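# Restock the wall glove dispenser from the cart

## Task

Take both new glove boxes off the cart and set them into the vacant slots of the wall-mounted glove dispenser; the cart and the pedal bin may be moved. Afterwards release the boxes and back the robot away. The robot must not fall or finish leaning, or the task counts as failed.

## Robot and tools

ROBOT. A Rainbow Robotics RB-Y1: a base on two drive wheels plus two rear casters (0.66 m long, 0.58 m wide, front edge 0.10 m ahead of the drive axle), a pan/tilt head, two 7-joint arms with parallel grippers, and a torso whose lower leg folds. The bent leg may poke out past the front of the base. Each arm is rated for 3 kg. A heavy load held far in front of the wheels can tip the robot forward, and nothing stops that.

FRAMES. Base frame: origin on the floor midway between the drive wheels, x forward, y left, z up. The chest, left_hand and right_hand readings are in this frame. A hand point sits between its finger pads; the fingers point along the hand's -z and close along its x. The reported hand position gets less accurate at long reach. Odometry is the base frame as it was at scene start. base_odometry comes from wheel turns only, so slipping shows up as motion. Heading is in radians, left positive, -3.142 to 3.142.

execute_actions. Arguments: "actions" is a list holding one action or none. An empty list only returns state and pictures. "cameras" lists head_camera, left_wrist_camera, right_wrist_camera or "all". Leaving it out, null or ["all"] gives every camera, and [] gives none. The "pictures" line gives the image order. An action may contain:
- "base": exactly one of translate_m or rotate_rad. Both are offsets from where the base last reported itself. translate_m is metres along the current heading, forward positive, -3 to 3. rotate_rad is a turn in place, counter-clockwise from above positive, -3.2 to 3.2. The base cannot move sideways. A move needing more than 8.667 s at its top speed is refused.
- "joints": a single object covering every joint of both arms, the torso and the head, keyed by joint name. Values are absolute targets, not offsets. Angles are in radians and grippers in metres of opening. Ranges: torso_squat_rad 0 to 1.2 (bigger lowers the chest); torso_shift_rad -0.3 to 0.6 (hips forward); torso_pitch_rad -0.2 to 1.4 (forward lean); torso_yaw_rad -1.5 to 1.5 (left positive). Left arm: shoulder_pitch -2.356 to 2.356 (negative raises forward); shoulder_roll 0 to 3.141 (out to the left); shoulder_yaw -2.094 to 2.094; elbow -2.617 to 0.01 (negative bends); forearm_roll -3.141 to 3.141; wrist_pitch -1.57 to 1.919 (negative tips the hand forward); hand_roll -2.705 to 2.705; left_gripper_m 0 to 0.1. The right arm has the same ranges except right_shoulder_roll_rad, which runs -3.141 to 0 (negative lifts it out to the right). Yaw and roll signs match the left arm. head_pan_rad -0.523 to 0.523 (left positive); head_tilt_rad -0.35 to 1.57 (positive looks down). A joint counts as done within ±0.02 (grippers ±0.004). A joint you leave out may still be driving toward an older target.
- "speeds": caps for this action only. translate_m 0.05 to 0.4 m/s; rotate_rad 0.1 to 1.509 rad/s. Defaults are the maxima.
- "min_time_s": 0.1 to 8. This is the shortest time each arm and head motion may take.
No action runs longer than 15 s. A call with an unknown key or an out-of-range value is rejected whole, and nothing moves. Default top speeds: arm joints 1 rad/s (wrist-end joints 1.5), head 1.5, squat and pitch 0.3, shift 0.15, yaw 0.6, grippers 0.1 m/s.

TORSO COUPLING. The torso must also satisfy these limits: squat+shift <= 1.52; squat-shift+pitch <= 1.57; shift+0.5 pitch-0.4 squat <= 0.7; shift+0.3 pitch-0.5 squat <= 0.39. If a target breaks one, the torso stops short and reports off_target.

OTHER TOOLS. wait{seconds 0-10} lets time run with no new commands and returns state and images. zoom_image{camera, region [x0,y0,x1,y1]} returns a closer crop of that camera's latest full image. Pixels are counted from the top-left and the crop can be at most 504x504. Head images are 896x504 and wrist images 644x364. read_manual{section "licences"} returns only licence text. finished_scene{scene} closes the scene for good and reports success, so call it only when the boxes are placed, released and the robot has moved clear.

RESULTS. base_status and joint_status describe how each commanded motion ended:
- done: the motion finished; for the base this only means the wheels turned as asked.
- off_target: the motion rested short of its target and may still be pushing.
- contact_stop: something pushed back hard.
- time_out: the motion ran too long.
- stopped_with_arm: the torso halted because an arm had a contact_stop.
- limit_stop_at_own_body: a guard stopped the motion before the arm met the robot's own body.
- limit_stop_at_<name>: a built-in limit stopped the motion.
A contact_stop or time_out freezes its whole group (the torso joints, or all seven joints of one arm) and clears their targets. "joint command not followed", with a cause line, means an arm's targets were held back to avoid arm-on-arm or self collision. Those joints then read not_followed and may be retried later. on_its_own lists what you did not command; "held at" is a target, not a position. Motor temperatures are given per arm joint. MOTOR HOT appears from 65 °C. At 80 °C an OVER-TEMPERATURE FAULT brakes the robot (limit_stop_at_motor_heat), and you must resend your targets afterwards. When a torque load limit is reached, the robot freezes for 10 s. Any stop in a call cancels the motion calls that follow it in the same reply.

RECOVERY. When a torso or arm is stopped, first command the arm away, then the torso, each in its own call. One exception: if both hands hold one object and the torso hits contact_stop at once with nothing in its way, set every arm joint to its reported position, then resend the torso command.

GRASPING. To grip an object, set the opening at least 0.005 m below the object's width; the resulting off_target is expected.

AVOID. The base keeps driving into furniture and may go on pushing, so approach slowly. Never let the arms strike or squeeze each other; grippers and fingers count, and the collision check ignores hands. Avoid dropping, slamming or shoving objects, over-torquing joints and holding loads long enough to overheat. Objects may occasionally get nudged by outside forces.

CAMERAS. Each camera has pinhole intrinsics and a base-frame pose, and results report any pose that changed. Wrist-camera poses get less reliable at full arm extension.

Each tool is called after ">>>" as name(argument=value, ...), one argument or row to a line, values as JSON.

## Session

>>> execute_actions(
  actions=[],
)

Scene clock: 0.00 s.
Motor temperatures (°C, as the motors report them): left_arm=[27 29 31 31 34 33 38] | right_arm=[29 30 30 31 33 32 32]
base_odometry: x=+0.000 y=+0.000 heading=+0.000 (m, m, rad; odometry frame)
base_status: not commanded
joint_positions: torso_squat_rad=+0.350 torso_shift_rad=+0.001 torso_pitch_rad=+0.000 torso_yaw_rad=+0.001 left_shoulder_pitch_rad=-0.010 left_shoulder_roll_rad=+0.019 left_shoulder_yaw_rad=+0.041 left_elbow_rad=-0.264 left_forearm_roll_rad=-0.024 left_wrist_pitch_rad=+0.011 left_hand_roll_rad=+0.042 left_gripper_m=+0.100 right_shoulder_pitch_rad=+0.024 right_shoulder_roll_rad=-0.045 right_shoulder_yaw_rad=+0.013 right_elbow_rad=-0.275 right_forearm_roll_rad=-0.028 right_wrist_pitch_rad=-0.058 right_hand_roll_rad=-0.044 right_gripper_m=+0.099 head_pan_rad=+0.000 head_tilt_rad=+0.400
joint_status: not commanded
chest: x=-0.2275 y=+0.0007 z=+1.2475 quat_wxyz=(+1.000, +0.000, +0.000, +0.000) (m; base frame)
left_hand: x=-0.0954 y=+0.2395 z=+0.5744 quat_wxyz=(+0.991, +0.010, -0.131, +0.027) (m; base frame)
right_hand: x=-0.0986 y=-0.2524 z=+0.5765 quat_wxyz=(+0.987, -0.017, -0.155, -0.029) (m; base frame)
pictures: head_camera, left_wrist_camera, right_wrist_camera
camera_calibration (this result's frames):
head_camera: T_world_to_cam=[[-0.0486778, -0.998674, 0.0167804, -0.034832], [-0.413541, 0.00485859, -0.910473, 1.29966], [0.909183, -0.0512592, -0.413229, 0.728505], [0, 0, 0, 1]] pos_world=[-0.126578, -0.00375768, 1.48493]
left_wrist_camera: T_world_to_cam=[[0.961945, 0.0424625, 0.269924, -0.0733041], [-0.142518, -0.764867, 0.628225, -0.16621], [0.233132, -0.642787, -0.729709, 0.685434], [0, 0, 0, 1]] pos_world=[-0.11297, 0.316572, 0.624371]
right_wrist_camera: T_world_to_cam=[[-0.941179, 0.0476936, -0.334526, 0.114053], [-0.171659, 0.785248, 0.594911, -0.133075], [0.291059, 0.617342, -0.730871, 0.695736], [0, 0, 0, 1]] pos_world=[-0.118, -0.33045, 0.625815]
Images, in order (width x height): head_camera 896x504, left_wrist_camera 644x364, right_wrist_camera 644x364.

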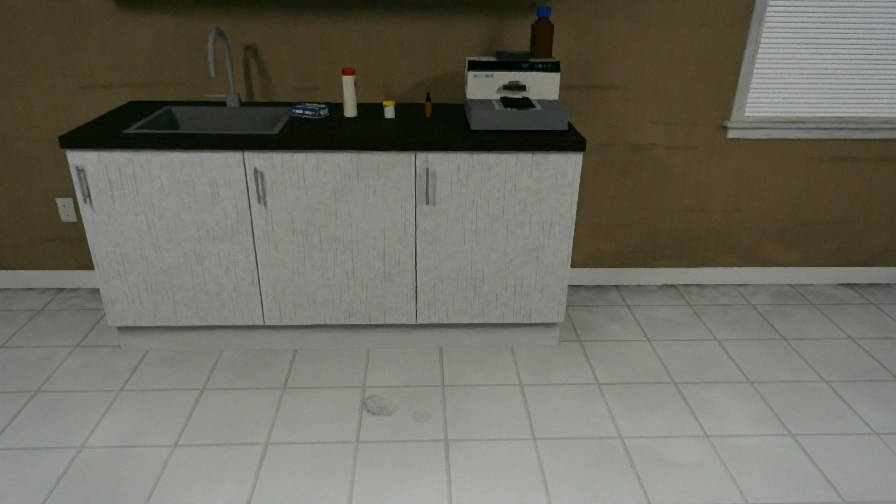

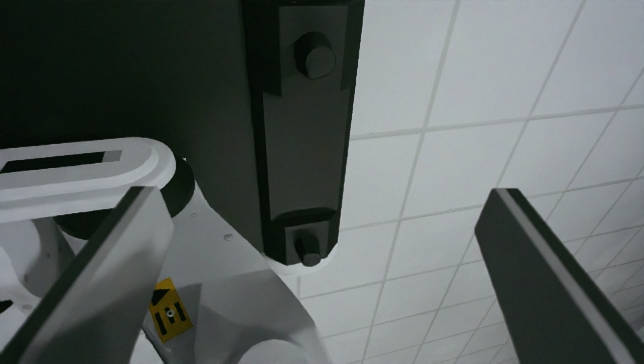

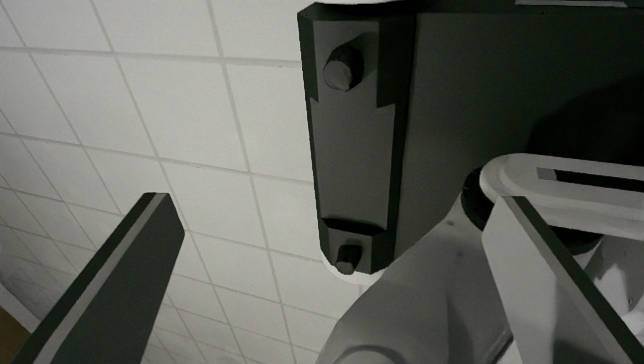

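>>> execute_actions(
  actions=[
    {"base":{"rotate_rad":-1.2}},
  ],
  cameras=["head_camera"],
)

>>> execute_actions(
  actions=[
    {"base":{"rotate_rad":-1.2}},
  ],
  cameras=["head_camera"],
)

>>> execute_actions(
  actions=[
    {"base":{"rotate_rad":-1.2}},
  ],
  cameras=["head_camera"],
)

>>> execute_actions(
  actions=[
    {"base":{"rotate_rad":-1.2}},
  ],
  cameras=["head_camera"],
)

Scene clock: 10.10 s.
Motor temperatures (°C, as the motors report them): left_arm=[27 29 31 31 34 33 38] | right_arm=[28 30 30 31 33 32 32]
base_odometry: x=+0.000 y=+0.000 heading=-1.200 (m, m, rad; odometry frame)
base_status: done
joint_positions: torso_squat_rad=+0.350 torso_shift_rad=+0.001 torso_pitch_rad=+0.000 torso_yaw_rad=+0.001 left_shoulder_pitch_rad=-0.010 left_shoulder_roll_rad=+0.019 left_shoulder_yaw_rad=+0.041 left_elbow_rad=-0.264 left_forearm_roll_rad=-0.024 left_wrist_pitch_rad=+0.011 left_hand_roll_rad=+0.042 left_gripper_m=+0.100 right_shoulder_pitch_rad=+0.024 right_shoulder_roll_rad=-0.045 right_shoulder_yaw_rad=+0.013 right_elbow_rad=-0.275 right_forearm_roll_rad=-0.028 right_wrist_pitch_rad=-0.058 right_hand_roll_rad=-0.044 right_gripper_m=+0.099 head_pan_rad=+0.000 head_tilt_rad=+0.400
joint_status: not commanded
chest: x=-0.2276 y=+0.0007 z=+1.2475 quat_wxyz=(+1.000, +0.000, +0.000, +0.000) (m; base frame)
left_hand: x=-0.0954 y=+0.2395 z=+0.5744 quat_wxyz=(+0.991, +0.010, -0.131, +0.027) (m; base frame)
right_hand: x=-0.0986 y=-0.2524 z=+0.5765 quat_wxyz=(+0.987, -0.017, -0.155, -0.029) (m; base frame)
pictures: head_camera
camera_calibration (this result's frames):
head_camera: T_world_to_cam=[[-0.0486777, -0.998674, 0.0167479, -0.0348126], [-0.413535, 0.00488783, -0.910475, 1.29966], [0.909186, -0.0512457, -0.413225, 0.728505], [0, 0, 0, 1]] pos_world=[-0.126586, -0.00378623, 1.48493]
Images, in order (width x height): head_camera 896x504.

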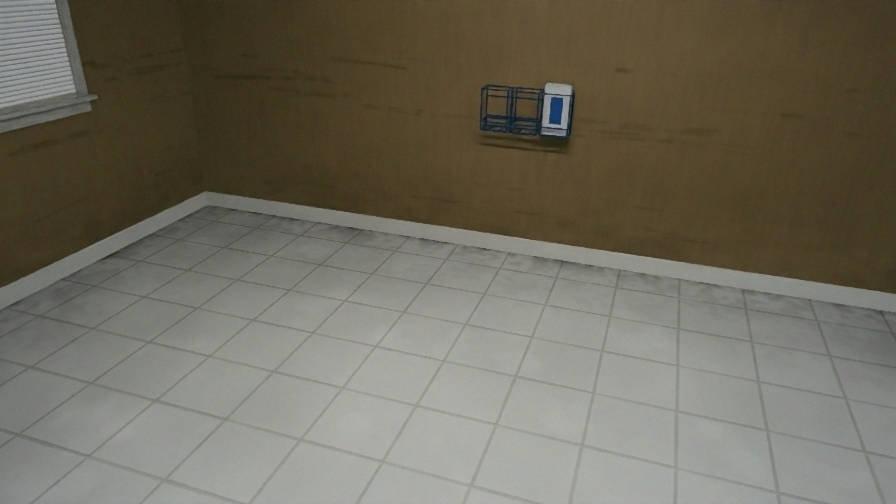

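Scene clock: 13.67 s.
Motor temperatures (°C, as the motors report them): left_arm=[27 29 31 31 34 33 38] | right_arm=[28 30 30 30 33 32 32]
base_odometry: x=+0.000 y=+0.000 heading=-2.399 (m, m, rad; odometry frame)
base_status: done
joint_positions: torso_squat_rad=+0.350 torso_shift_rad=+0.001 torso_pitch_rad=+0.000 torso_yaw_rad=+0.001 left_shoulder_pitch_rad=-0.010 left_shoulder_roll_rad=+0.019 left_shoulder_yaw_rad=+0.041 left_elbow_rad=-0.264 left_forearm_roll_rad=-0.024 left_wrist_pitch_rad=+0.011 left_hand_roll_rad=+0.042 left_gripper_m=+0.100 right_shoulder_pitch_rad=+0.024 right_shoulder_roll_rad=-0.045 right_shoulder_yaw_rad=+0.013 right_elbow_rad=-0.275 right_forearm_roll_rad=-0.028 right_wrist_pitch_rad=-0.058 right_hand_roll_rad=-0.044 right_gripper_m=+0.099 head_pan_rad=+0.000 head_tilt_rad=+0.400
joint_status: not commanded
chest: x=-0.2276 y=+0.0007 z=+1.2475 quat_wxyz=(+1.000, +0.000, +0.000, +0.000) (m; base frame)
left_hand: x=-0.0954 y=+0.2395 z=+0.5744 quat_wxyz=(+0.991, +0.010, -0.131, +0.027) (m; base frame)
right_hand: x=-0.0986 y=-0.2524 z=+0.5765 quat_wxyz=(+0.987, -0.017, -0.155, -0.029) (m; base frame)
pictures: head_camera
camera_calibration (this result's frames):
head_camera: T_world_to_cam=[[-0.0486776, -0.998674, 0.0167296, -0.0347993], [-0.413535, 0.00490448, -0.910475, 1.29966], [0.909186, -0.051238, -0.413225, 0.728505], [0, 0, 0, 1]] pos_world=[-0.126586, -0.00380016, 1.48493]
Images, in order (width x height): head_camera 896x504.

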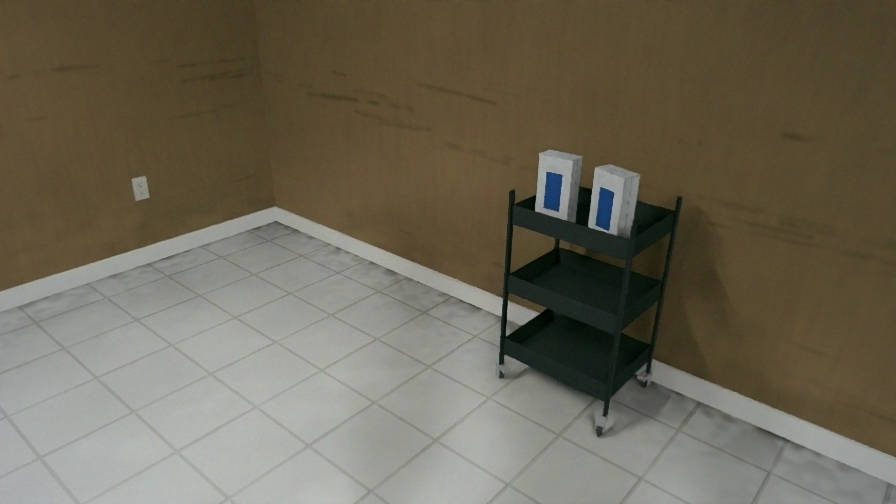

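Scene clock: 17.23 s.
Motor temperatures (°C, as the motors report them): left_arm=[27 29 31 31 34 33 38] | right_arm=[28 30 30 30 33 32 32]
base_odometry: x=+0.000 y=+0.000 heading=+2.685 (m, m, rad; odometry frame)
base_status: done
joint_positions: torso_squat_rad=+0.350 torso_shift_rad=+0.001 torso_pitch_rad=+0.000 torso_yaw_rad=+0.001 left_shoulder_pitch_rad=-0.010 left_shoulder_roll_rad=+0.019 left_shoulder_yaw_rad=+0.041 left_elbow_rad=-0.264 left_forearm_roll_rad=-0.024 left_wrist_pitch_rad=+0.011 left_hand_roll_rad=+0.042 left_gripper_m=+0.100 right_shoulder_pitch_rad=+0.024 right_shoulder_roll_rad=-0.045 right_shoulder_yaw_rad=+0.013 right_elbow_rad=-0.275 right_forearm_roll_rad=-0.028 right_wrist_pitch_rad=-0.058 right_hand_roll_rad=-0.044 right_gripper_m=+0.099 head_pan_rad=+0.000 head_tilt_rad=+0.400
joint_status: not commanded
chest: x=-0.2276 y=+0.0007 z=+1.2475 quat_wxyz=(+1.000, +0.000, +0.000, +0.000) (m; base frame)
left_hand: x=-0.0954 y=+0.2395 z=+0.5744 quat_wxyz=(+0.991, +0.010, -0.131, +0.027) (m; base frame)
right_hand: x=-0.0986 y=-0.2524 z=+0.5765 quat_wxyz=(+0.987, -0.017, -0.155, -0.029) (m; base frame)
pictures: head_camera
camera_calibration (this result's frames):
head_camera: T_world_to_cam=[[-0.0486777, -0.998675, 0.01672, -0.0347915], [-0.413535, 0.00491332, -0.910475, 1.29966], [0.909186, -0.0512342, -0.413226, 0.728506], [0, 0, 0, 1]] pos_world=[-0.126586, -0.00380669, 1.48493]
Images, in order (width x height): head_camera 896x504.

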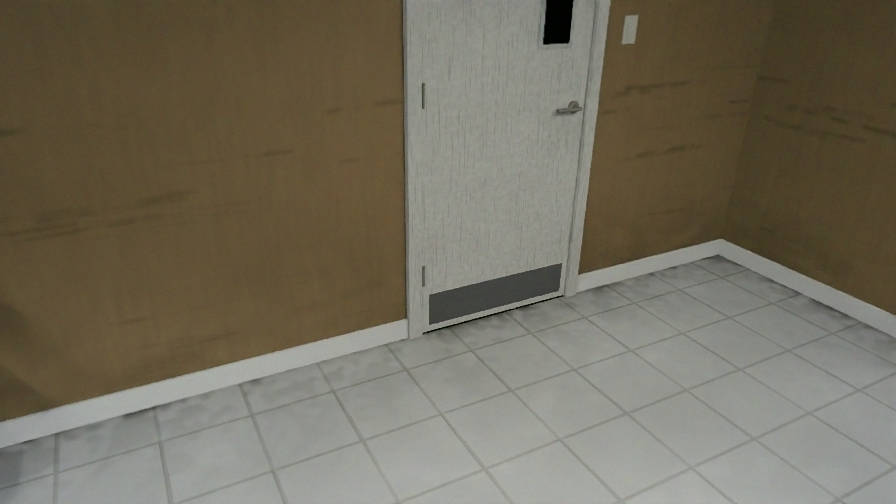

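Scene clock: 20.80 s.
Motor temperatures (°C, as the motors report them): left_arm=[27 29 31 31 34 33 38] | right_arm=[28 30 30 30 33 32 32]
base_odometry: x=+0.000 y=+0.000 heading=+1.485 (m, m, rad; odometry frame)
base_status: done
joint_positions: torso_squat_rad=+0.350 torso_shift_rad=+0.001 torso_pitch_rad=+0.000 torso_yaw_rad=+0.001 left_shoulder_pitch_rad=-0.010 left_shoulder_roll_rad=+0.019 left_shoulder_yaw_rad=+0.041 left_elbow_rad=-0.264 left_forearm_roll_rad=-0.024 left_wrist_pitch_rad=+0.011 left_hand_roll_rad=+0.042 left_gripper_m=+0.100 right_shoulder_pitch_rad=+0.024 right_shoulder_roll_rad=-0.045 right_shoulder_yaw_rad=+0.013 right_elbow_rad=-0.275 right_forearm_roll_rad=-0.028 right_wrist_pitch_rad=-0.058 right_hand_roll_rad=-0.044 right_gripper_m=+0.099 head_pan_rad=+0.000 head_tilt_rad=+0.400
joint_status: not commanded
chest: x=-0.2276 y=+0.0007 z=+1.2475 quat_wxyz=(+1.000, +0.000, +0.000, +0.000) (m; base frame)
left_hand: x=-0.0954 y=+0.2395 z=+0.5744 quat_wxyz=(+0.991, +0.010, -0.131, +0.027) (m; base frame)
right_hand: x=-0.0986 y=-0.2523 z=+0.5765 quat_wxyz=(+0.987, -0.017, -0.155, -0.029) (m; base frame)
pictures: head_camera
camera_calibration (this result's frames):
head_camera: T_world_to_cam=[[-0.0486777, -0.998675, 0.0167152, -0.034787], [-0.413535, 0.00491767, -0.910475, 1.29966], [0.909186, -0.0512322, -0.413226, 0.728506], [0, 0, 0, 1]] pos_world=[-0.126586, -0.00380926, 1.48493]
Images, in order (width x height): head_camera 896x504.

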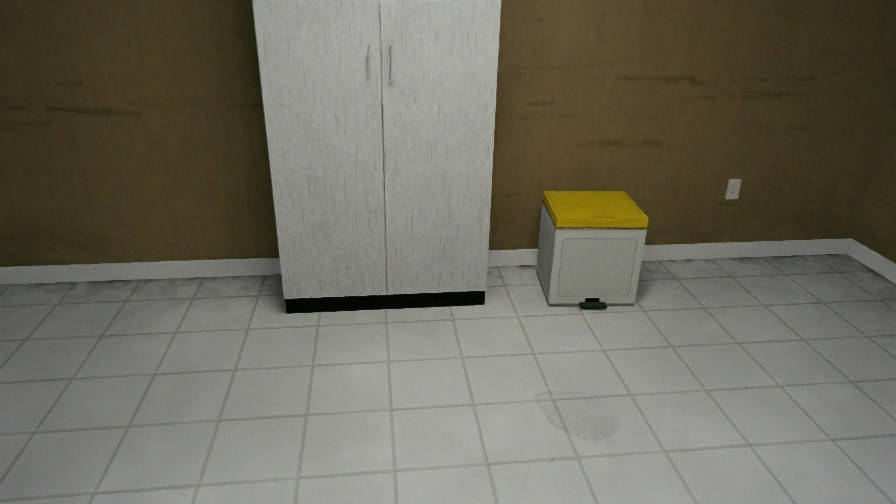

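>>> execute_actions(
  actions=[
    {"base":{"rotate_rad":2.5},"joints":{"torso_squat_rad":0.0,"torso_pitch_rad":0.15,"left_shoulder_pitch_rad":-1.04,"left_shoulder_roll_rad":0.13,"left_shoulder_yaw_rad":0,"left_elbow_rad":-0.97,"left_forearm_roll_rad":0,"left_wrist_pitch_rad":1.86,"left_hand_roll_rad":0,"right_shoulder_pitch_rad":-1.04,"right_shoulder_roll_rad":-0.13,"right_shoulder_yaw_rad":0,"right_elbow_rad":-0.97,"right_forearm_roll_rad":0,"right_wrist_pitch_rad":1.86,"right_hand_roll_rad":0,"left_gripper_m":0.095,"right_gripper_m":0.095,"head_tilt_rad":0.6}},
  ],
  cameras=[],
)

>>> execute_actions(
  actions=[
    {"base":{"translate_m":1.05}},
  ],
  cameras=[],
)

>>> execute_actions(
  actions=[
    {"base":{"rotate_rad":-0.843}},
  ],
  cameras=["head_camera"],
)

Scene clock: 54.70 s.
Motor temperatures (°C, as the motors report them): left_arm=[28 29 31 32 34 33 38] | right_arm=[28 30 30 31 33 32 32]
base_odometry: x=+0.000 y=+0.000 heading=-2.299 (m, m, rad; odometry frame)
base_status: done
joint_positions: torso_squat_rad=+0.000 torso_shift_rad=+0.001 torso_pitch_rad=+0.150 torso_yaw_rad=+0.001 left_shoulder_pitch_rad=-1.040 left_shoulder_roll_rad=+0.130 left_shoulder_yaw_rad=+0.000 left_elbow_rad=-0.970 left_forearm_roll_rad=+0.000 left_wrist_pitch_rad=+1.860 left_hand_roll_rad=+0.000 left_gripper_m=+0.095 right_shoulder_pitch_rad=-1.040 right_shoulder_roll_rad=-0.130 right_shoulder_yaw_rad=+0.000 right_elbow_rad=-0.970 right_forearm_roll_rad=+0.000 right_wrist_pitch_rad=+1.860 right_hand_roll_rad=+0.000 right_gripper_m=+0.095 head_pan_rad=+0.000 head_tilt_rad=+0.600
joint_status: all done
chest: x=-0.1814 y=+0.0007 z=+1.2865 quat_wxyz=(+0.997, +0.000, +0.075, +0.000) (m; base frame)
left_hand: x=+0.3036 y=+0.1867 z=+1.0094 quat_wxyz=(+0.989, +0.103, +0.016, -0.109) (m; base frame)
right_hand: x=+0.3036 y=-0.1847 z=+1.0092 quat_wxyz=(+0.988, -0.103, +0.016, +0.110) (m; base frame)
pictures: none
No camera images: the call's "cameras" was empty. Leave "cameras" out to get every camera's image.

Scene clock: 58.90 s.
Motor temperatures (°C, as the motors report them): left_arm=[28 29 31 32 34 33 38] | right_arm=[29 30 30 31 33 32 32]
base_odometry: x=-0.698 y=-0.784 heading=-2.298 (m, m, rad; odometry frame)
base_status: done
joint_positions: torso_squat_rad=+0.000 torso_shift_rad=+0.001 torso_pitch_rad=+0.150 torso_yaw_rad=+0.001 left_shoulder_pitch_rad=-1.040 left_shoulder_roll_rad=+0.130 left_shoulder_yaw_rad=+0.000 left_elbow_rad=-0.970 left_forearm_roll_rad=+0.000 left_wrist_pitch_rad=+1.860 left_hand_roll_rad=+0.000 left_gripper_m=+0.095 right_shoulder_pitch_rad=-1.040 right_shoulder_roll_rad=-0.130 right_shoulder_yaw_rad=+0.000 right_elbow_rad=-0.970 right_forearm_roll_rad=+0.000 right_wrist_pitch_rad=+1.860 right_hand_roll_rad=+0.000 right_gripper_m=+0.095 head_pan_rad=+0.000 head_tilt_rad=+0.600
joint_status: not commanded
chest: x=-0.1814 y=+0.0007 z=+1.2865 quat_wxyz=(+0.997, +0.000, +0.075, +0.000) (m; base frame)
left_hand: x=+0.3036 y=+0.1867 z=+1.0094 quat_wxyz=(+0.989, +0.103, +0.016, -0.109) (m; base frame)
right_hand: x=+0.3037 y=-0.1847 z=+1.0092 quat_wxyz=(+0.988, -0.103, +0.016, +0.110) (m; base frame)
pictures: none
No camera images: the call's "cameras" was empty. Leave "cameras" out to get every camera's image.

Scene clock: 61.83 s.
Motor temperatures (°C, as the motors report them): left_arm=[28 29 31 32 34 33 38] | right_arm=[29 30 30 31 33 32 32]
base_odometry: x=-0.698 y=-0.784 heading=-3.140 (m, m, rad; odometry frame)
base_status: done
joint_positions: torso_squat_rad=+0.000 torso_shift_rad=+0.001 torso_pitch_rad=+0.150 torso_yaw_rad=+0.001 left_shoulder_pitch_rad=-1.040 left_shoulder_roll_rad=+0.130 left_shoulder_yaw_rad=+0.000 left_elbow_rad=-0.970 left_forearm_roll_rad=+0.000 left_wrist_pitch_rad=+1.860 left_hand_roll_rad=+0.000 left_gripper_m=+0.095 right_shoulder_pitch_rad=-1.040 right_shoulder_roll_rad=-0.130 right_shoulder_yaw_rad=+0.000 right_elbow_rad=-0.970 right_forearm_roll_rad=+0.000 right_wrist_pitch_rad=+1.860 right_hand_roll_rad=+0.000 right_gripper_m=+0.095 head_pan_rad=+0.000 head_tilt_rad=+0.600
joint_status: not commanded
chest: x=-0.1814 y=+0.0007 z=+1.2865 quat_wxyz=(+0.997, +0.000, +0.075, +0.000) (m; base frame)
left_hand: x=+0.3036 y=+0.1867 z=+1.0094 quat_wxyz=(+0.989, +0.103, +0.016, -0.109) (m; base frame)
right_hand: x=+0.3037 y=-0.1847 z=+1.0092 quat_wxyz=(+0.988, -0.103, +0.016, +0.110) (m; base frame)
pictures: head_camera
camera_calibration (this result's frames):
head_camera: T_world_to_cam=[[-0.0401565, -0.998662, 0.0325797, -0.05399], [-0.700815, 0.00490888, -0.713326, 1.03219], [0.712212, -0.051477, -0.700074, 1.07269], [0, 0, 0, 1]] pos_world=[-0.0427766, -0.00376574, 1.48901]
Images, in order (width x height): head_camera 896x504.

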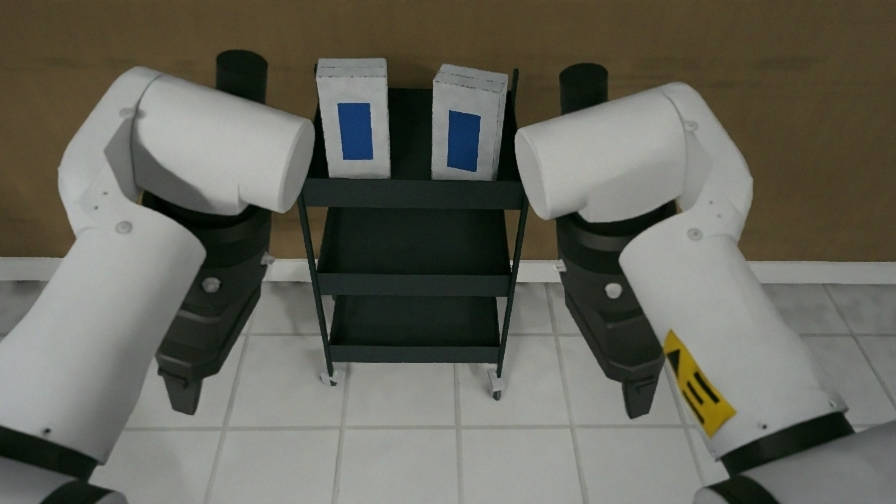

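>>> execute_actions(
  actions=[
    {"base":{"translate_m":0.55},"joints":{"left_shoulder_roll_rad":0.02,"right_shoulder_roll_rad":-0.02,"left_forearm_roll_rad":0.1,"right_forearm_roll_rad":-0.1,"head_tilt_rad":0.8}},
  ],
)

Scene clock: 81.57 s.
Motor temperatures (°C, as the motors report them): left_arm=[29 29 31 32 34 33 38] | right_arm=[30 30 30 31 33 32 32]
base_odometry: x=-1.248 y=-0.784 heading=-3.141 (m, m, rad; odometry frame)
base_status: done
joint_positions: torso_squat_rad=+0.000 torso_shift_rad=+0.001 torso_pitch_rad=+0.150 torso_yaw_rad=+0.001 left_shoulder_pitch_rad=-1.040 left_shoulder_roll_rad=+0.020 left_shoulder_yaw_rad=+0.000 left_elbow_rad=-0.970 left_forearm_roll_rad=+0.100 left_wrist_pitch_rad=+1.860 left_hand_roll_rad=+0.000 left_gripper_m=+0.095 right_shoulder_pitch_rad=-1.040 right_shoulder_roll_rad=-0.020 right_shoulder_yaw_rad=+0.000 right_elbow_rad=-0.970 right_forearm_roll_rad=-0.100 right_wrist_pitch_rad=+1.860 right_hand_roll_rad=+0.000 right_gripper_m=+0.095 head_pan_rad=+0.000 head_tilt_rad=+0.800
joint_status: all done
chest: x=-0.1814 y=+0.0007 z=+1.2865 quat_wxyz=(+0.997, +0.000, +0.075, +0.000) (m; base frame)
left_hand: x=+0.2797 y=+0.1039 z=+0.9971 quat_wxyz=(+0.986, +0.020, +0.032, -0.163) (m; base frame)
right_hand: x=+0.2797 y=-0.1019 z=+0.9968 quat_wxyz=(+0.986, -0.020, +0.033, +0.164) (m; base frame)
pictures: head_camera, left_wrist_camera, right_wrist_camera
camera_calibration (this result's frames):
head_camera: T_world_to_cam=[[-0.0329196, -0.998657, 0.040015, -0.0640633], [-0.828536, 0.0048767, -0.559914, 0.788416], [0.558967, -0.051586, -0.827584, 1.24166], [0, 0, 0, 1]] pos_world=[-0.0429257, -0.00376962, 1.47159]
left_wrist_camera: T_world_to_cam=[[0.942296, -0.329288, -0.0603937, -0.169042], [-0.215912, -0.735617, 0.642067, -0.478335], [-0.255852, -0.591977, -0.764266, 0.985156], [0, 0, 0, 1]] pos_world=[0.308063, 0.175654, 1.04984]
right_wrist_camera: T_world_to_cam=[[-0.944593, -0.325539, 0.0420643, 0.191067], [-0.228181, 0.743345, 0.628786, -0.458616], [-0.235962, 0.584348, -0.77644, 0.989426], [0, 0, 0, 1]] pos_world=[0.309301, -0.175059, 1.04856]
Images, in order (width x height): head_camera 896x504, left_wrist_camera 644x364, right_wrist_camera 644x364.

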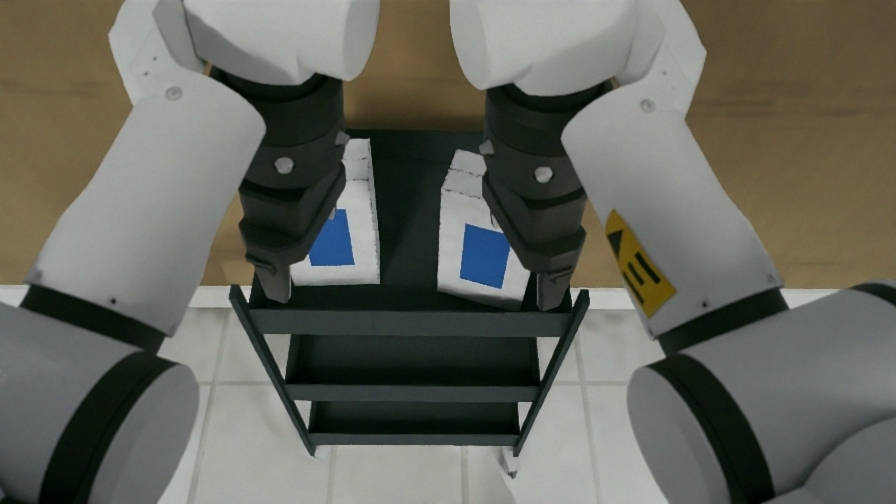

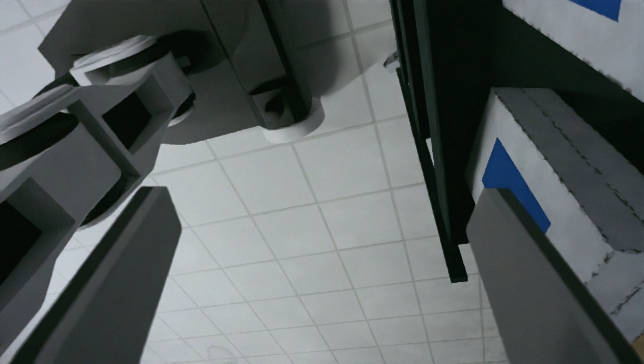

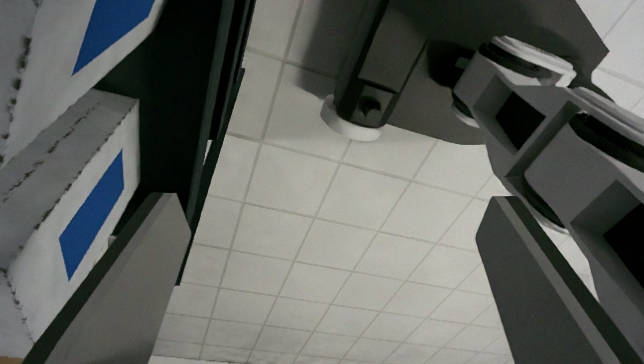

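>>> execute_actions(
  actions=[
    {"joints":{"left_shoulder_roll_rad":0.35,"right_hand_roll_rad":-0.5,"left_hand_roll_rad":0.25}},
  ],
  cameras=[],
)

>>> execute_actions(
  actions=[
    {"base":{"translate_m":0.17}},
  ],
  cameras=["head_camera","right_wrist_camera"],
)

Scene clock: 96.63 s.
Motor temperatures (°C, as the motors report them): left_arm=[29 29 31 32 34 33 38] | right_arm=[30 30 30 31 33 32 32]
base_odometry: x=-1.248 y=-0.784 heading=-3.141 (m, m, rad; odometry frame)
base_status: not commanded
joint_positions: torso_squat_rad=+0.000 torso_shift_rad=+0.001 torso_pitch_rad=+0.150 torso_yaw_rad=+0.001 left_shoulder_pitch_rad=-1.040 left_shoulder_roll_rad=+0.350 left_shoulder_yaw_rad=+0.000 left_elbow_rad=-0.970 left_forearm_roll_rad=+0.100 left_wrist_pitch_rad=+1.860 left_hand_roll_rad=+0.250 left_gripper_m=+0.095 right_shoulder_pitch_rad=-1.040 right_shoulder_roll_rad=-0.020 right_shoulder_yaw_rad=+0.000 right_elbow_rad=-0.970 right_forearm_roll_rad=-0.100 right_wrist_pitch_rad=+1.860 right_hand_roll_rad=-0.500 right_gripper_m=+0.095 head_pan_rad=+0.000 head_tilt_rad=+0.800
joint_status: all done
chest: x=-0.1814 y=+0.0007 z=+1.2865 quat_wxyz=(+0.997, +0.000, +0.075, +0.000) (m; base frame)
left_hand: x=+0.3197 y=+0.2896 z=+1.0381 quat_wxyz=(+0.989, +0.124, -0.012, +0.085) (m; base frame)
right_hand: x=+0.2797 y=-0.1019 z=+0.9968 quat_wxyz=(+0.996, -0.028, +0.027, -0.085) (m; base frame)
pictures: none
No camera images: the call's "cameras" was empty. Leave "cameras" out to get every camera's image.

Scene clock: 98.50 s.
Motor temperatures (°C, as the motors report them): left_arm=[29 29 31 32 34 33 38] | right_arm=[30 30 30 31 33 32 32]
base_odometry: x=-1.418 y=-0.785 heading=-3.142 (m, m, rad; odometry frame)
base_status: done
joint_positions: torso_squat_rad=+0.000 torso_shift_rad=+0.001 torso_pitch_rad=+0.150 torso_yaw_rad=+0.001 left_shoulder_pitch_rad=-1.040 left_shoulder_roll_rad=+0.350 left_shoulder_yaw_rad=+0.000 left_elbow_rad=-0.970 left_forearm_roll_rad=+0.100 left_wrist_pitch_rad=+1.860 left_hand_roll_rad=+0.250 left_gripper_m=+0.095 right_shoulder_pitch_rad=-1.040 right_shoulder_roll_rad=-0.020 right_shoulder_yaw_rad=+0.000 right_elbow_rad=-0.970 right_forearm_roll_rad=-0.100 right_wrist_pitch_rad=+1.860 right_hand_roll_rad=-0.500 right_gripper_m=+0.095 head_pan_rad=+0.000 head_tilt_rad=+0.800
joint_status: not commanded
chest: x=-0.1813 y=+0.0007 z=+1.2864 quat_wxyz=(+0.997, +0.000, +0.075, +0.000) (m; base frame)
left_hand: x=+0.3197 y=+0.2896 z=+1.0381 quat_wxyz=(+0.989, +0.124, -0.012, +0.085) (m; base frame)
right_hand: x=+0.2797 y=-0.1019 z=+0.9968 quat_wxyz=(+0.996, -0.028, +0.027, -0.085) (m; base frame)
pictures: head_camera, right_wrist_camera
camera_calibration (this result's frames):
head_camera: T_world_to_cam=[[-0.0328807, -0.998658, 0.0400081, -0.064053], [-0.828587, 0.00485287, -0.55984, 0.788344], [0.558894, -0.0515581, -0.827635, 1.24169], [0, 0, 0, 1]] pos_world=[-0.0428671, -0.00377373, 1.47157]
right_wrist_camera: T_world_to_cam=[[-0.9858, 0.166791, 0.0194834, 0.275306], [0.14443, 0.782951, 0.605084, -0.535088], [0.0856683, 0.599306, -0.795923, 0.920421], [0, 0, 0, 1]] pos_world=[0.269829, -0.178585, 1.05099]
Images, in order (width x height): head_camera 896x504, right_wrist_camera 644x364.

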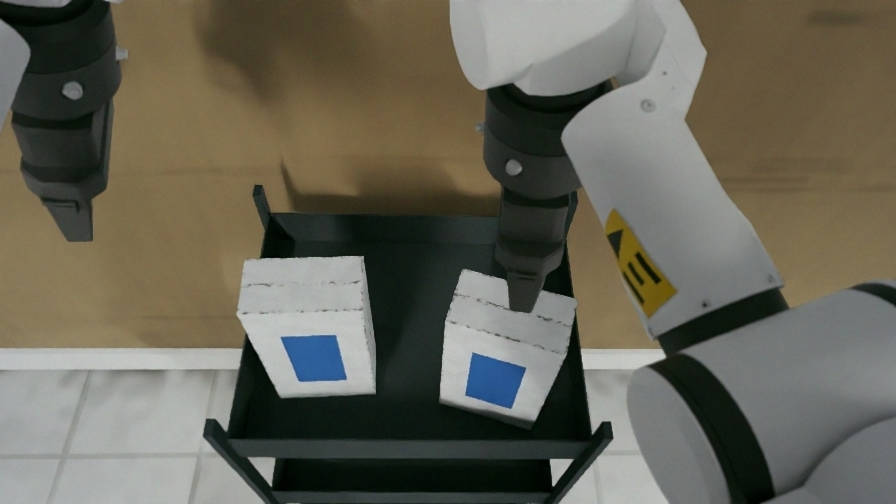

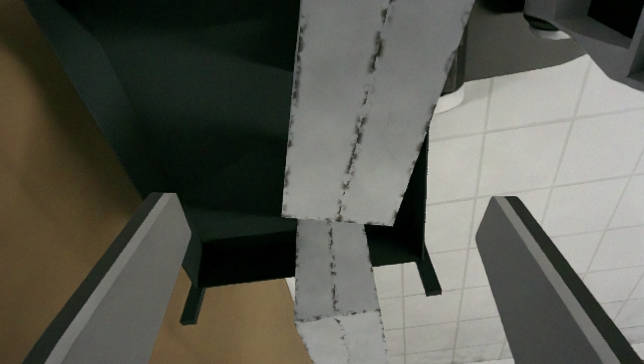

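>>> execute_actions(
  actions=[
    {"base":{"translate_m":-0.012},"joints":{"torso_squat_rad":0.4,"right_hand_roll_rad":-0.55}},
  ],
  cameras=["right_wrist_camera"],
)

>>> execute_actions(
  actions=[
    {"joints":{"torso_squat_rad":0.58}},
  ],
  cameras=["head_camera","right_wrist_camera"],
)

Scene clock: 111.03 s.
Motor temperatures (°C, as the motors report them): left_arm=[30 30 31 32 34 33 38] | right_arm=[30 30 30 32 33 32 32]
base_odometry: x=-1.406 y=-0.785 heading=+3.141 (m, m, rad; odometry frame)
base_status: done
joint_positions: torso_squat_rad=+0.400 torso_shift_rad=+0.001 torso_pitch_rad=+0.150 torso_yaw_rad=+0.001 left_shoulder_pitch_rad=-1.040 left_shoulder_roll_rad=+0.350 left_shoulder_yaw_rad=+0.000 left_elbow_rad=-0.970 left_forearm_roll_rad=+0.100 left_wrist_pitch_rad=+1.860 left_hand_roll_rad=+0.250 left_gripper_m=+0.095 right_shoulder_pitch_rad=-1.040 right_shoulder_roll_rad=-0.020 right_shoulder_yaw_rad=+0.000 right_elbow_rad=-0.970 right_forearm_roll_rad=-0.100 right_wrist_pitch_rad=+1.860 right_hand_roll_rad=-0.550 right_gripper_m=+0.095 head_pan_rad=+0.000 head_tilt_rad=+0.800
joint_status: all done
chest: x=-0.1815 y=+0.0007 z=+1.2312 quat_wxyz=(+0.997, +0.000, +0.075, +0.000) (m; base frame)
left_hand: x=+0.3196 y=+0.2895 z=+0.9830 quat_wxyz=(+0.989, +0.124, -0.012, +0.085) (m; base frame)
right_hand: x=+0.2796 y=-0.1020 z=+0.9417 quat_wxyz=(+0.993, -0.028, +0.026, -0.110) (m; base frame)
pictures: right_wrist_camera
camera_calibration (this result's frames):
right_wrist_camera: T_world_to_cam=[[-0.976311, 0.215764, 0.016186, 0.281746], [0.181623, 0.776572, 0.603282, -0.511039], [0.117597, 0.591931, -0.797363, 0.868271], [0, 0, 0, 1]] pos_world=[0.265782, -0.177889, 0.996068]
Images, in order (width x height): right_wrist_camera 644x364.

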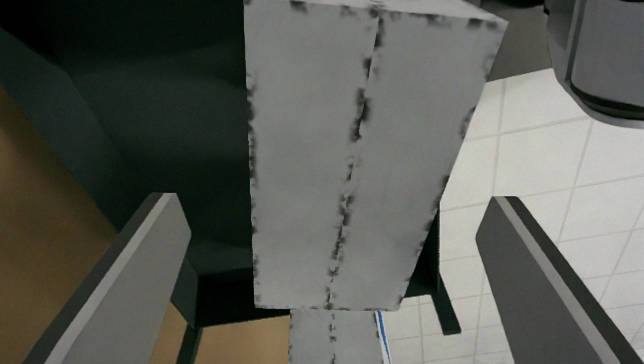

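Scene clock: 112.47 s.
Motor temperatures (°C, as the motors report them): left_arm=[30 30 31 32 34 33 38] | right_arm=[30 30 30 32 33 32 32]
base_odometry: x=-1.406 y=-0.785 heading=+3.141 (m, m, rad; odometry frame)
base_status: not commanded
joint_positions: torso_squat_rad=+0.580 torso_shift_rad=+0.001 torso_pitch_rad=+0.150 torso_yaw_rad=+0.001 left_shoulder_pitch_rad=-1.040 left_shoulder_roll_rad=+0.350 left_shoulder_yaw_rad=+0.000 left_elbow_rad=-0.970 left_forearm_roll_rad=+0.100 left_wrist_pitch_rad=+1.860 left_hand_roll_rad=+0.250 left_gripper_m=+0.095 right_shoulder_pitch_rad=-1.040 right_shoulder_roll_rad=-0.020 right_shoulder_yaw_rad=+0.000 right_elbow_rad=-0.970 right_forearm_roll_rad=-0.100 right_wrist_pitch_rad=+1.860 right_hand_roll_rad=-0.550 right_gripper_m=+0.095 head_pan_rad=+0.000 head_tilt_rad=+0.800
joint_status: all done
chest: x=-0.1815 y=+0.0006 z=+1.1720 quat_wxyz=(+0.997, +0.000, +0.075, +0.000) (m; base frame)
left_hand: x=+0.3196 y=+0.2895 z=+0.9237 quat_wxyz=(+0.989, +0.124, -0.012, +0.085) (m; base frame)
right_hand: x=+0.2796 y=-0.1020 z=+0.8825 quat_wxyz=(+0.993, -0.028, +0.026, -0.110) (m; base frame)
pictures: head_camera, right_wrist_camera
camera_calibration (this result's frames):
head_camera: T_world_to_cam=[[-0.0328901, -0.998658, 0.0400004, -0.0595785], [-0.828451, 0.0048525, -0.560041, 0.724372], [0.559096, -0.0515582, -0.827499, 1.14694], [0, 0, 0, 1]] pos_world=[-0.0431049, -0.0038792, 1.35716]
right_wrist_camera: T_world_to_cam=[[-0.976311, 0.215764, 0.0161984, 0.282678], [0.181631, 0.776572, 0.60328, -0.475263], [0.117587, 0.591931, -0.797365, 0.821089], [0, 0, 0, 1]] pos_world=[0.265755, -0.177944, 0.936846]
Images, in order (width x height): head_camera 896x504, right_wrist_camera 644x364.

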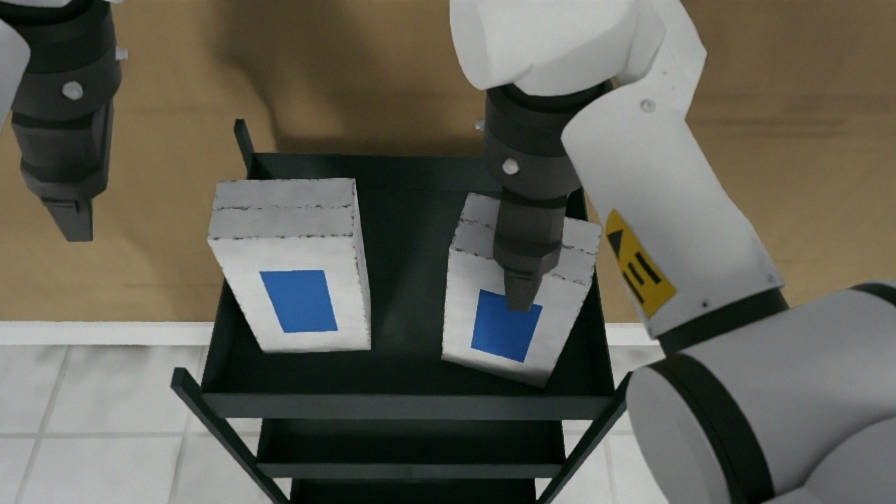

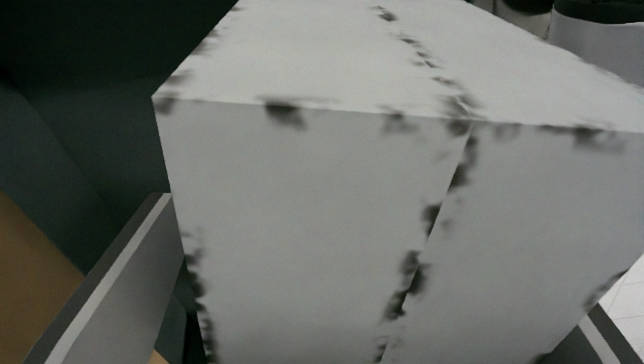

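>>> execute_actions(
  actions=[
    {"joints":{"right_gripper_m":0.045}},
  ],
  cameras=[],
)

>>> execute_actions(
  actions=[
    {"joints":{"torso_squat_rad":0.2}},
  ],
  cameras=[],
)

>>> execute_actions(
  actions=[
    {"joints":{"right_shoulder_pitch_rad":-1.3,"right_shoulder_roll_rad":-0.45,"right_elbow_rad":-0.8,"left_shoulder_roll_rad":0.02,"left_hand_roll_rad":0.33},"min_time_s":2.5},
  ],
  cameras=["head_camera","left_wrist_camera"],
)

Scene clock: 118.73 s.
Motor temperatures (°C, as the motors report them): left_arm=[30 30 31 32 34 33 38] | right_arm=[30 30 30 32 33 32 32]
base_odometry: x=-1.406 y=-0.785 heading=+3.141 (m, m, rad; odometry frame)
base_status: not commanded
joint_positions: torso_squat_rad=+0.580 torso_shift_rad=+0.001 torso_pitch_rad=+0.150 torso_yaw_rad=+0.001 left_shoulder_pitch_rad=-1.040 left_shoulder_roll_rad=+0.350 left_shoulder_yaw_rad=+0.000 left_elbow_rad=-0.970 left_forearm_roll_rad=+0.100 left_wrist_pitch_rad=+1.860 left_hand_roll_rad=+0.250 left_gripper_m=+0.095 right_shoulder_pitch_rad=-1.040 right_shoulder_roll_rad=-0.020 right_shoulder_yaw_rad=+0.000 right_elbow_rad=-0.970 right_forearm_roll_rad=-0.100 right_wrist_pitch_rad=+1.860 right_hand_roll_rad=-0.550 right_gripper_m=+0.062 head_pan_rad=+0.000 head_tilt_rad=+0.800
joint_status: right_gripper_m off_target (ended at +0.062, target +0.045)
chest: x=-0.1815 y=+0.0006 z=+1.1720 quat_wxyz=(+0.997, +0.000, +0.075, +0.000) (m; base frame)
left_hand: x=+0.3196 y=+0.2895 z=+0.9237 quat_wxyz=(+0.989, +0.124, -0.012, +0.085) (m; base frame)
right_hand: x=+0.2796 y=-0.1020 z=+0.8825 quat_wxyz=(+0.993, -0.028, +0.026, -0.110) (m; base frame)
pictures: none
No camera images: the call's "cameras" was empty. Leave "cameras" out to get every camera's image.

Scene clock: 120.87 s.
Motor temperatures (°C, as the motors report them): left_arm=[30 30 31 32 34 33 38] | right_arm=[30 30 30 32 33 32 32]
base_odometry: x=-1.406 y=-0.785 heading=+3.141 (m, m, rad; odometry frame)
base_status: not commanded
joint_positions: torso_squat_rad=+0.200 torso_shift_rad=+0.001 torso_pitch_rad=+0.150 torso_yaw_rad=+0.001 left_shoulder_pitch_rad=-1.040 left_shoulder_roll_rad=+0.350 left_shoulder_yaw_rad=+0.000 left_elbow_rad=-0.970 left_forearm_roll_rad=+0.100 left_wrist_pitch_rad=+1.860 left_hand_roll_rad=+0.250 left_gripper_m=+0.095 right_shoulder_pitch_rad=-1.040 right_shoulder_roll_rad=-0.020 right_shoulder_yaw_rad=+0.000 right_elbow_rad=-0.970 right_forearm_roll_rad=-0.100 right_wrist_pitch_rad=+1.860 right_hand_roll_rad=-0.550 right_gripper_m=+0.062 head_pan_rad=+0.000 head_tilt_rad=+0.800
joint_status: all done
chest: x=-0.1812 y=+0.0007 z=+1.2725 quat_wxyz=(+0.997, +0.000, +0.075, +0.000) (m; base frame)
left_hand: x=+0.3197 y=+0.2896 z=+1.0240 quat_wxyz=(+0.989, +0.124, -0.012, +0.085) (m; base frame)
right_hand: x=+0.2796 y=-0.1020 z=+0.9826 quat_wxyz=(+0.993, -0.029, +0.026, -0.110) (m; base frame)
pictures: none
No camera images: the call's "cameras" was empty. Leave "cameras" out to get every camera's image.

Scene clock: 123.67 s.
Motor temperatures (°C, as the motors report them): left_arm=[30 30 31 33 34 33 38] | right_arm=[31 30 30 32 33 32 32]
base_odometry: x=-1.406 y=-0.785 heading=+3.141 (m, m, rad; odometry frame)
base_status: not commanded
joint_positions: torso_squat_rad=+0.200 torso_shift_rad=+0.001 torso_pitch_rad=+0.150 torso_yaw_rad=+0.001 left_shoulder_pitch_rad=-1.040 left_shoulder_roll_rad=+0.020 left_shoulder_yaw_rad=+0.000 left_elbow_rad=-0.970 left_forearm_roll_rad=+0.100 left_wrist_pitch_rad=+1.860 left_hand_roll_rad=+0.330 left_gripper_m=+0.095 right_shoulder_pitch_rad=-1.299 right_shoulder_roll_rad=-0.449 right_shoulder_yaw_rad=+0.000 right_elbow_rad=-0.800 right_forearm_roll_rad=-0.100 right_wrist_pitch_rad=+1.860 right_hand_roll_rad=-0.550 right_gripper_m=+0.062 head_pan_rad=+0.000 head_tilt_rad=+0.800
joint_status: all done
chest: x=-0.1812 y=+0.0007 z=+1.2725 quat_wxyz=(+0.997, +0.000, +0.075, +0.000) (m; base frame)
left_hand: x=+0.2799 y=+0.1042 z=+0.9830 quat_wxyz=(+0.999, +0.025, +0.029, +0.001) (m; base frame)
right_hand: x=+0.3675 y=-0.3101 z=+1.1264 quat_wxyz=(+0.953, -0.127, -0.087, -0.262) (m; base frame)
pictures: head_camera, left_wrist_camera
camera_calibration (this result's frames):
head_camera: T_world_to_cam=[[-0.0328721, -0.998658, 0.0400156, -0.063512], [-0.828712, 0.00485309, -0.559654, 0.780344], [0.558709, -0.0515584, -0.827759, 1.2302], [0, 0, 0, 1]] pos_world=[-0.0427327, -0.00378667, 1.45758]
left_wrist_camera: T_world_to_cam=[[0.99885, -0.0057157, -0.0476001, -0.232033], [0.0253576, -0.779632, 0.625725, -0.515922], [-0.040687, -0.626212, -0.77859, 0.932013], [0, 0, 0, 1]] pos_world=[0.28277, 0.180083, 1.03744]
Images, in order (width x height): head_camera 896x504, left_wrist_camera 644x364.

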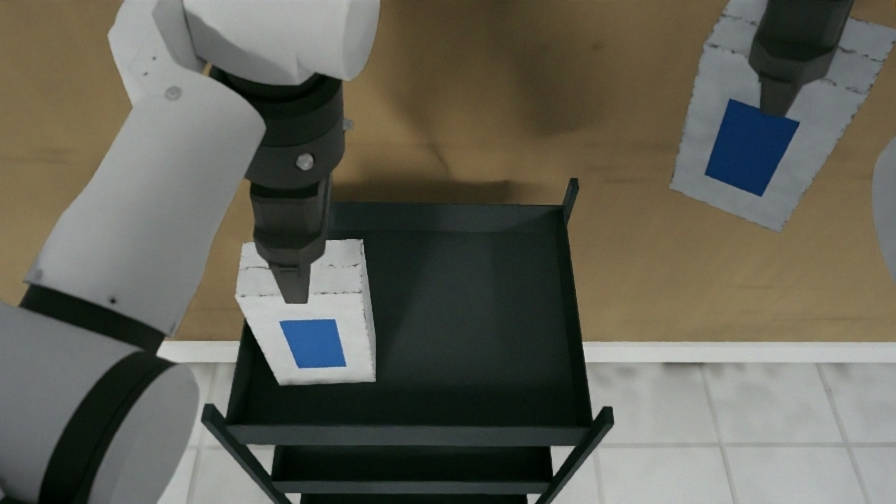

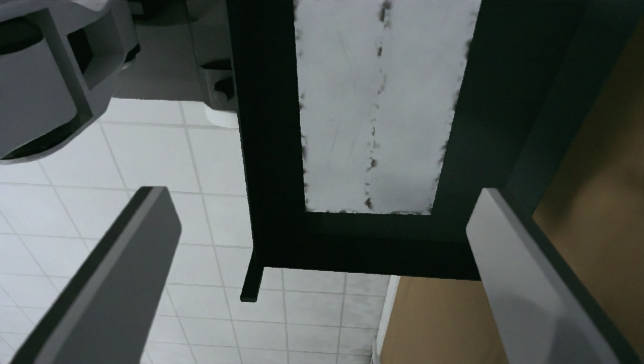

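>>> execute_actions(
  actions=[
    {"base":{"translate_m":0.02},"joints":{"left_shoulder_roll_rad":0.05,"torso_squat_rad":0.4}},
  ],
  cameras=["head_camera","left_wrist_camera"],
)

Scene clock: 135.83 s.
Motor temperatures (°C, as the motors report them): left_arm=[30 30 31 33 34 33 38] | right_arm=[31 30 30 32 33 32 32]
base_odometry: x=-1.426 y=-0.785 heading=+3.141 (m, m, rad; odometry frame)
base_status: done
joint_positions: torso_squat_rad=+0.400 torso_shift_rad=+0.001 torso_pitch_rad=+0.150 torso_yaw_rad=+0.001 left_shoulder_pitch_rad=-1.040 left_shoulder_roll_rad=+0.050 left_shoulder_yaw_rad=+0.000 left_elbow_rad=-0.970 left_forearm_roll_rad=+0.100 left_wrist_pitch_rad=+1.860 left_hand_roll_rad=+0.330 left_gripper_m=+0.095 right_shoulder_pitch_rad=-1.299 right_shoulder_roll_rad=-0.450 right_shoulder_yaw_rad=+0.000 right_elbow_rad=-0.800 right_forearm_roll_rad=-0.100 right_wrist_pitch_rad=+1.860 right_hand_roll_rad=-0.550 right_gripper_m=+0.062 head_pan_rad=+0.000 head_tilt_rad=+0.800
joint_status: all done
chest: x=-0.1814 y=+0.0006 z=+1.2312 quat_wxyz=(+0.997, +0.000, +0.075, +0.000) (m; base frame)
left_hand: x=+0.2853 y=+0.1206 z=+0.9438 quat_wxyz=(+0.999, +0.034, +0.025, +0.012) (m; base frame)
right_hand: x=+0.3674 y=-0.3102 z=+1.0854 quat_wxyz=(+0.953, -0.127, -0.087, -0.262) (m; base frame)
pictures: head_camera, left_wrist_camera
camera_calibration (this result's frames):
head_camera: T_world_to_cam=[[-0.0328966, -0.998662, 0.0398989, -0.0618216], [-0.82858, 0.00492674, -0.559849, 0.757399], [0.558903, -0.0514766, -0.827634, 1.19599], [0, 0, 0, 1]] pos_world=[-0.0429091, -0.00390502, 1.41634]
left_wrist_camera: T_world_to_cam=[[0.999119, 0.0164967, -0.0385763, -0.25053], [0.0366605, -0.790397, 0.611496, -0.467252], [-0.020403, -0.612372, -0.790306, 0.91557], [0, 0, 0, 1]] pos_world=[0.28612, 0.195487, 0.999639]
Images, in order (width x height): head_camera 896x504, left_wrist_camera 644x364.

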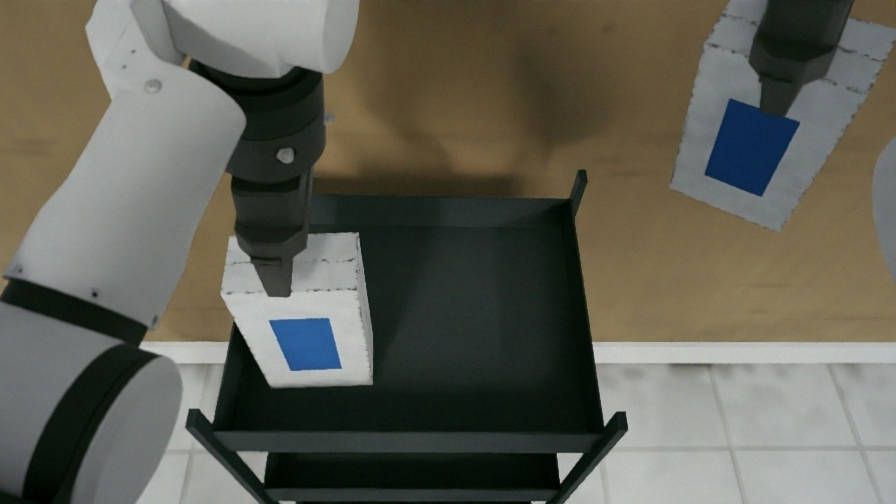

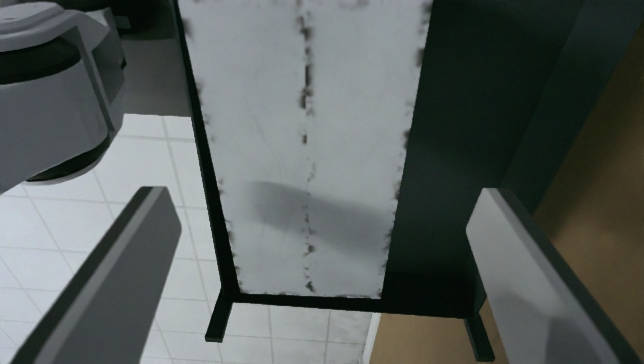

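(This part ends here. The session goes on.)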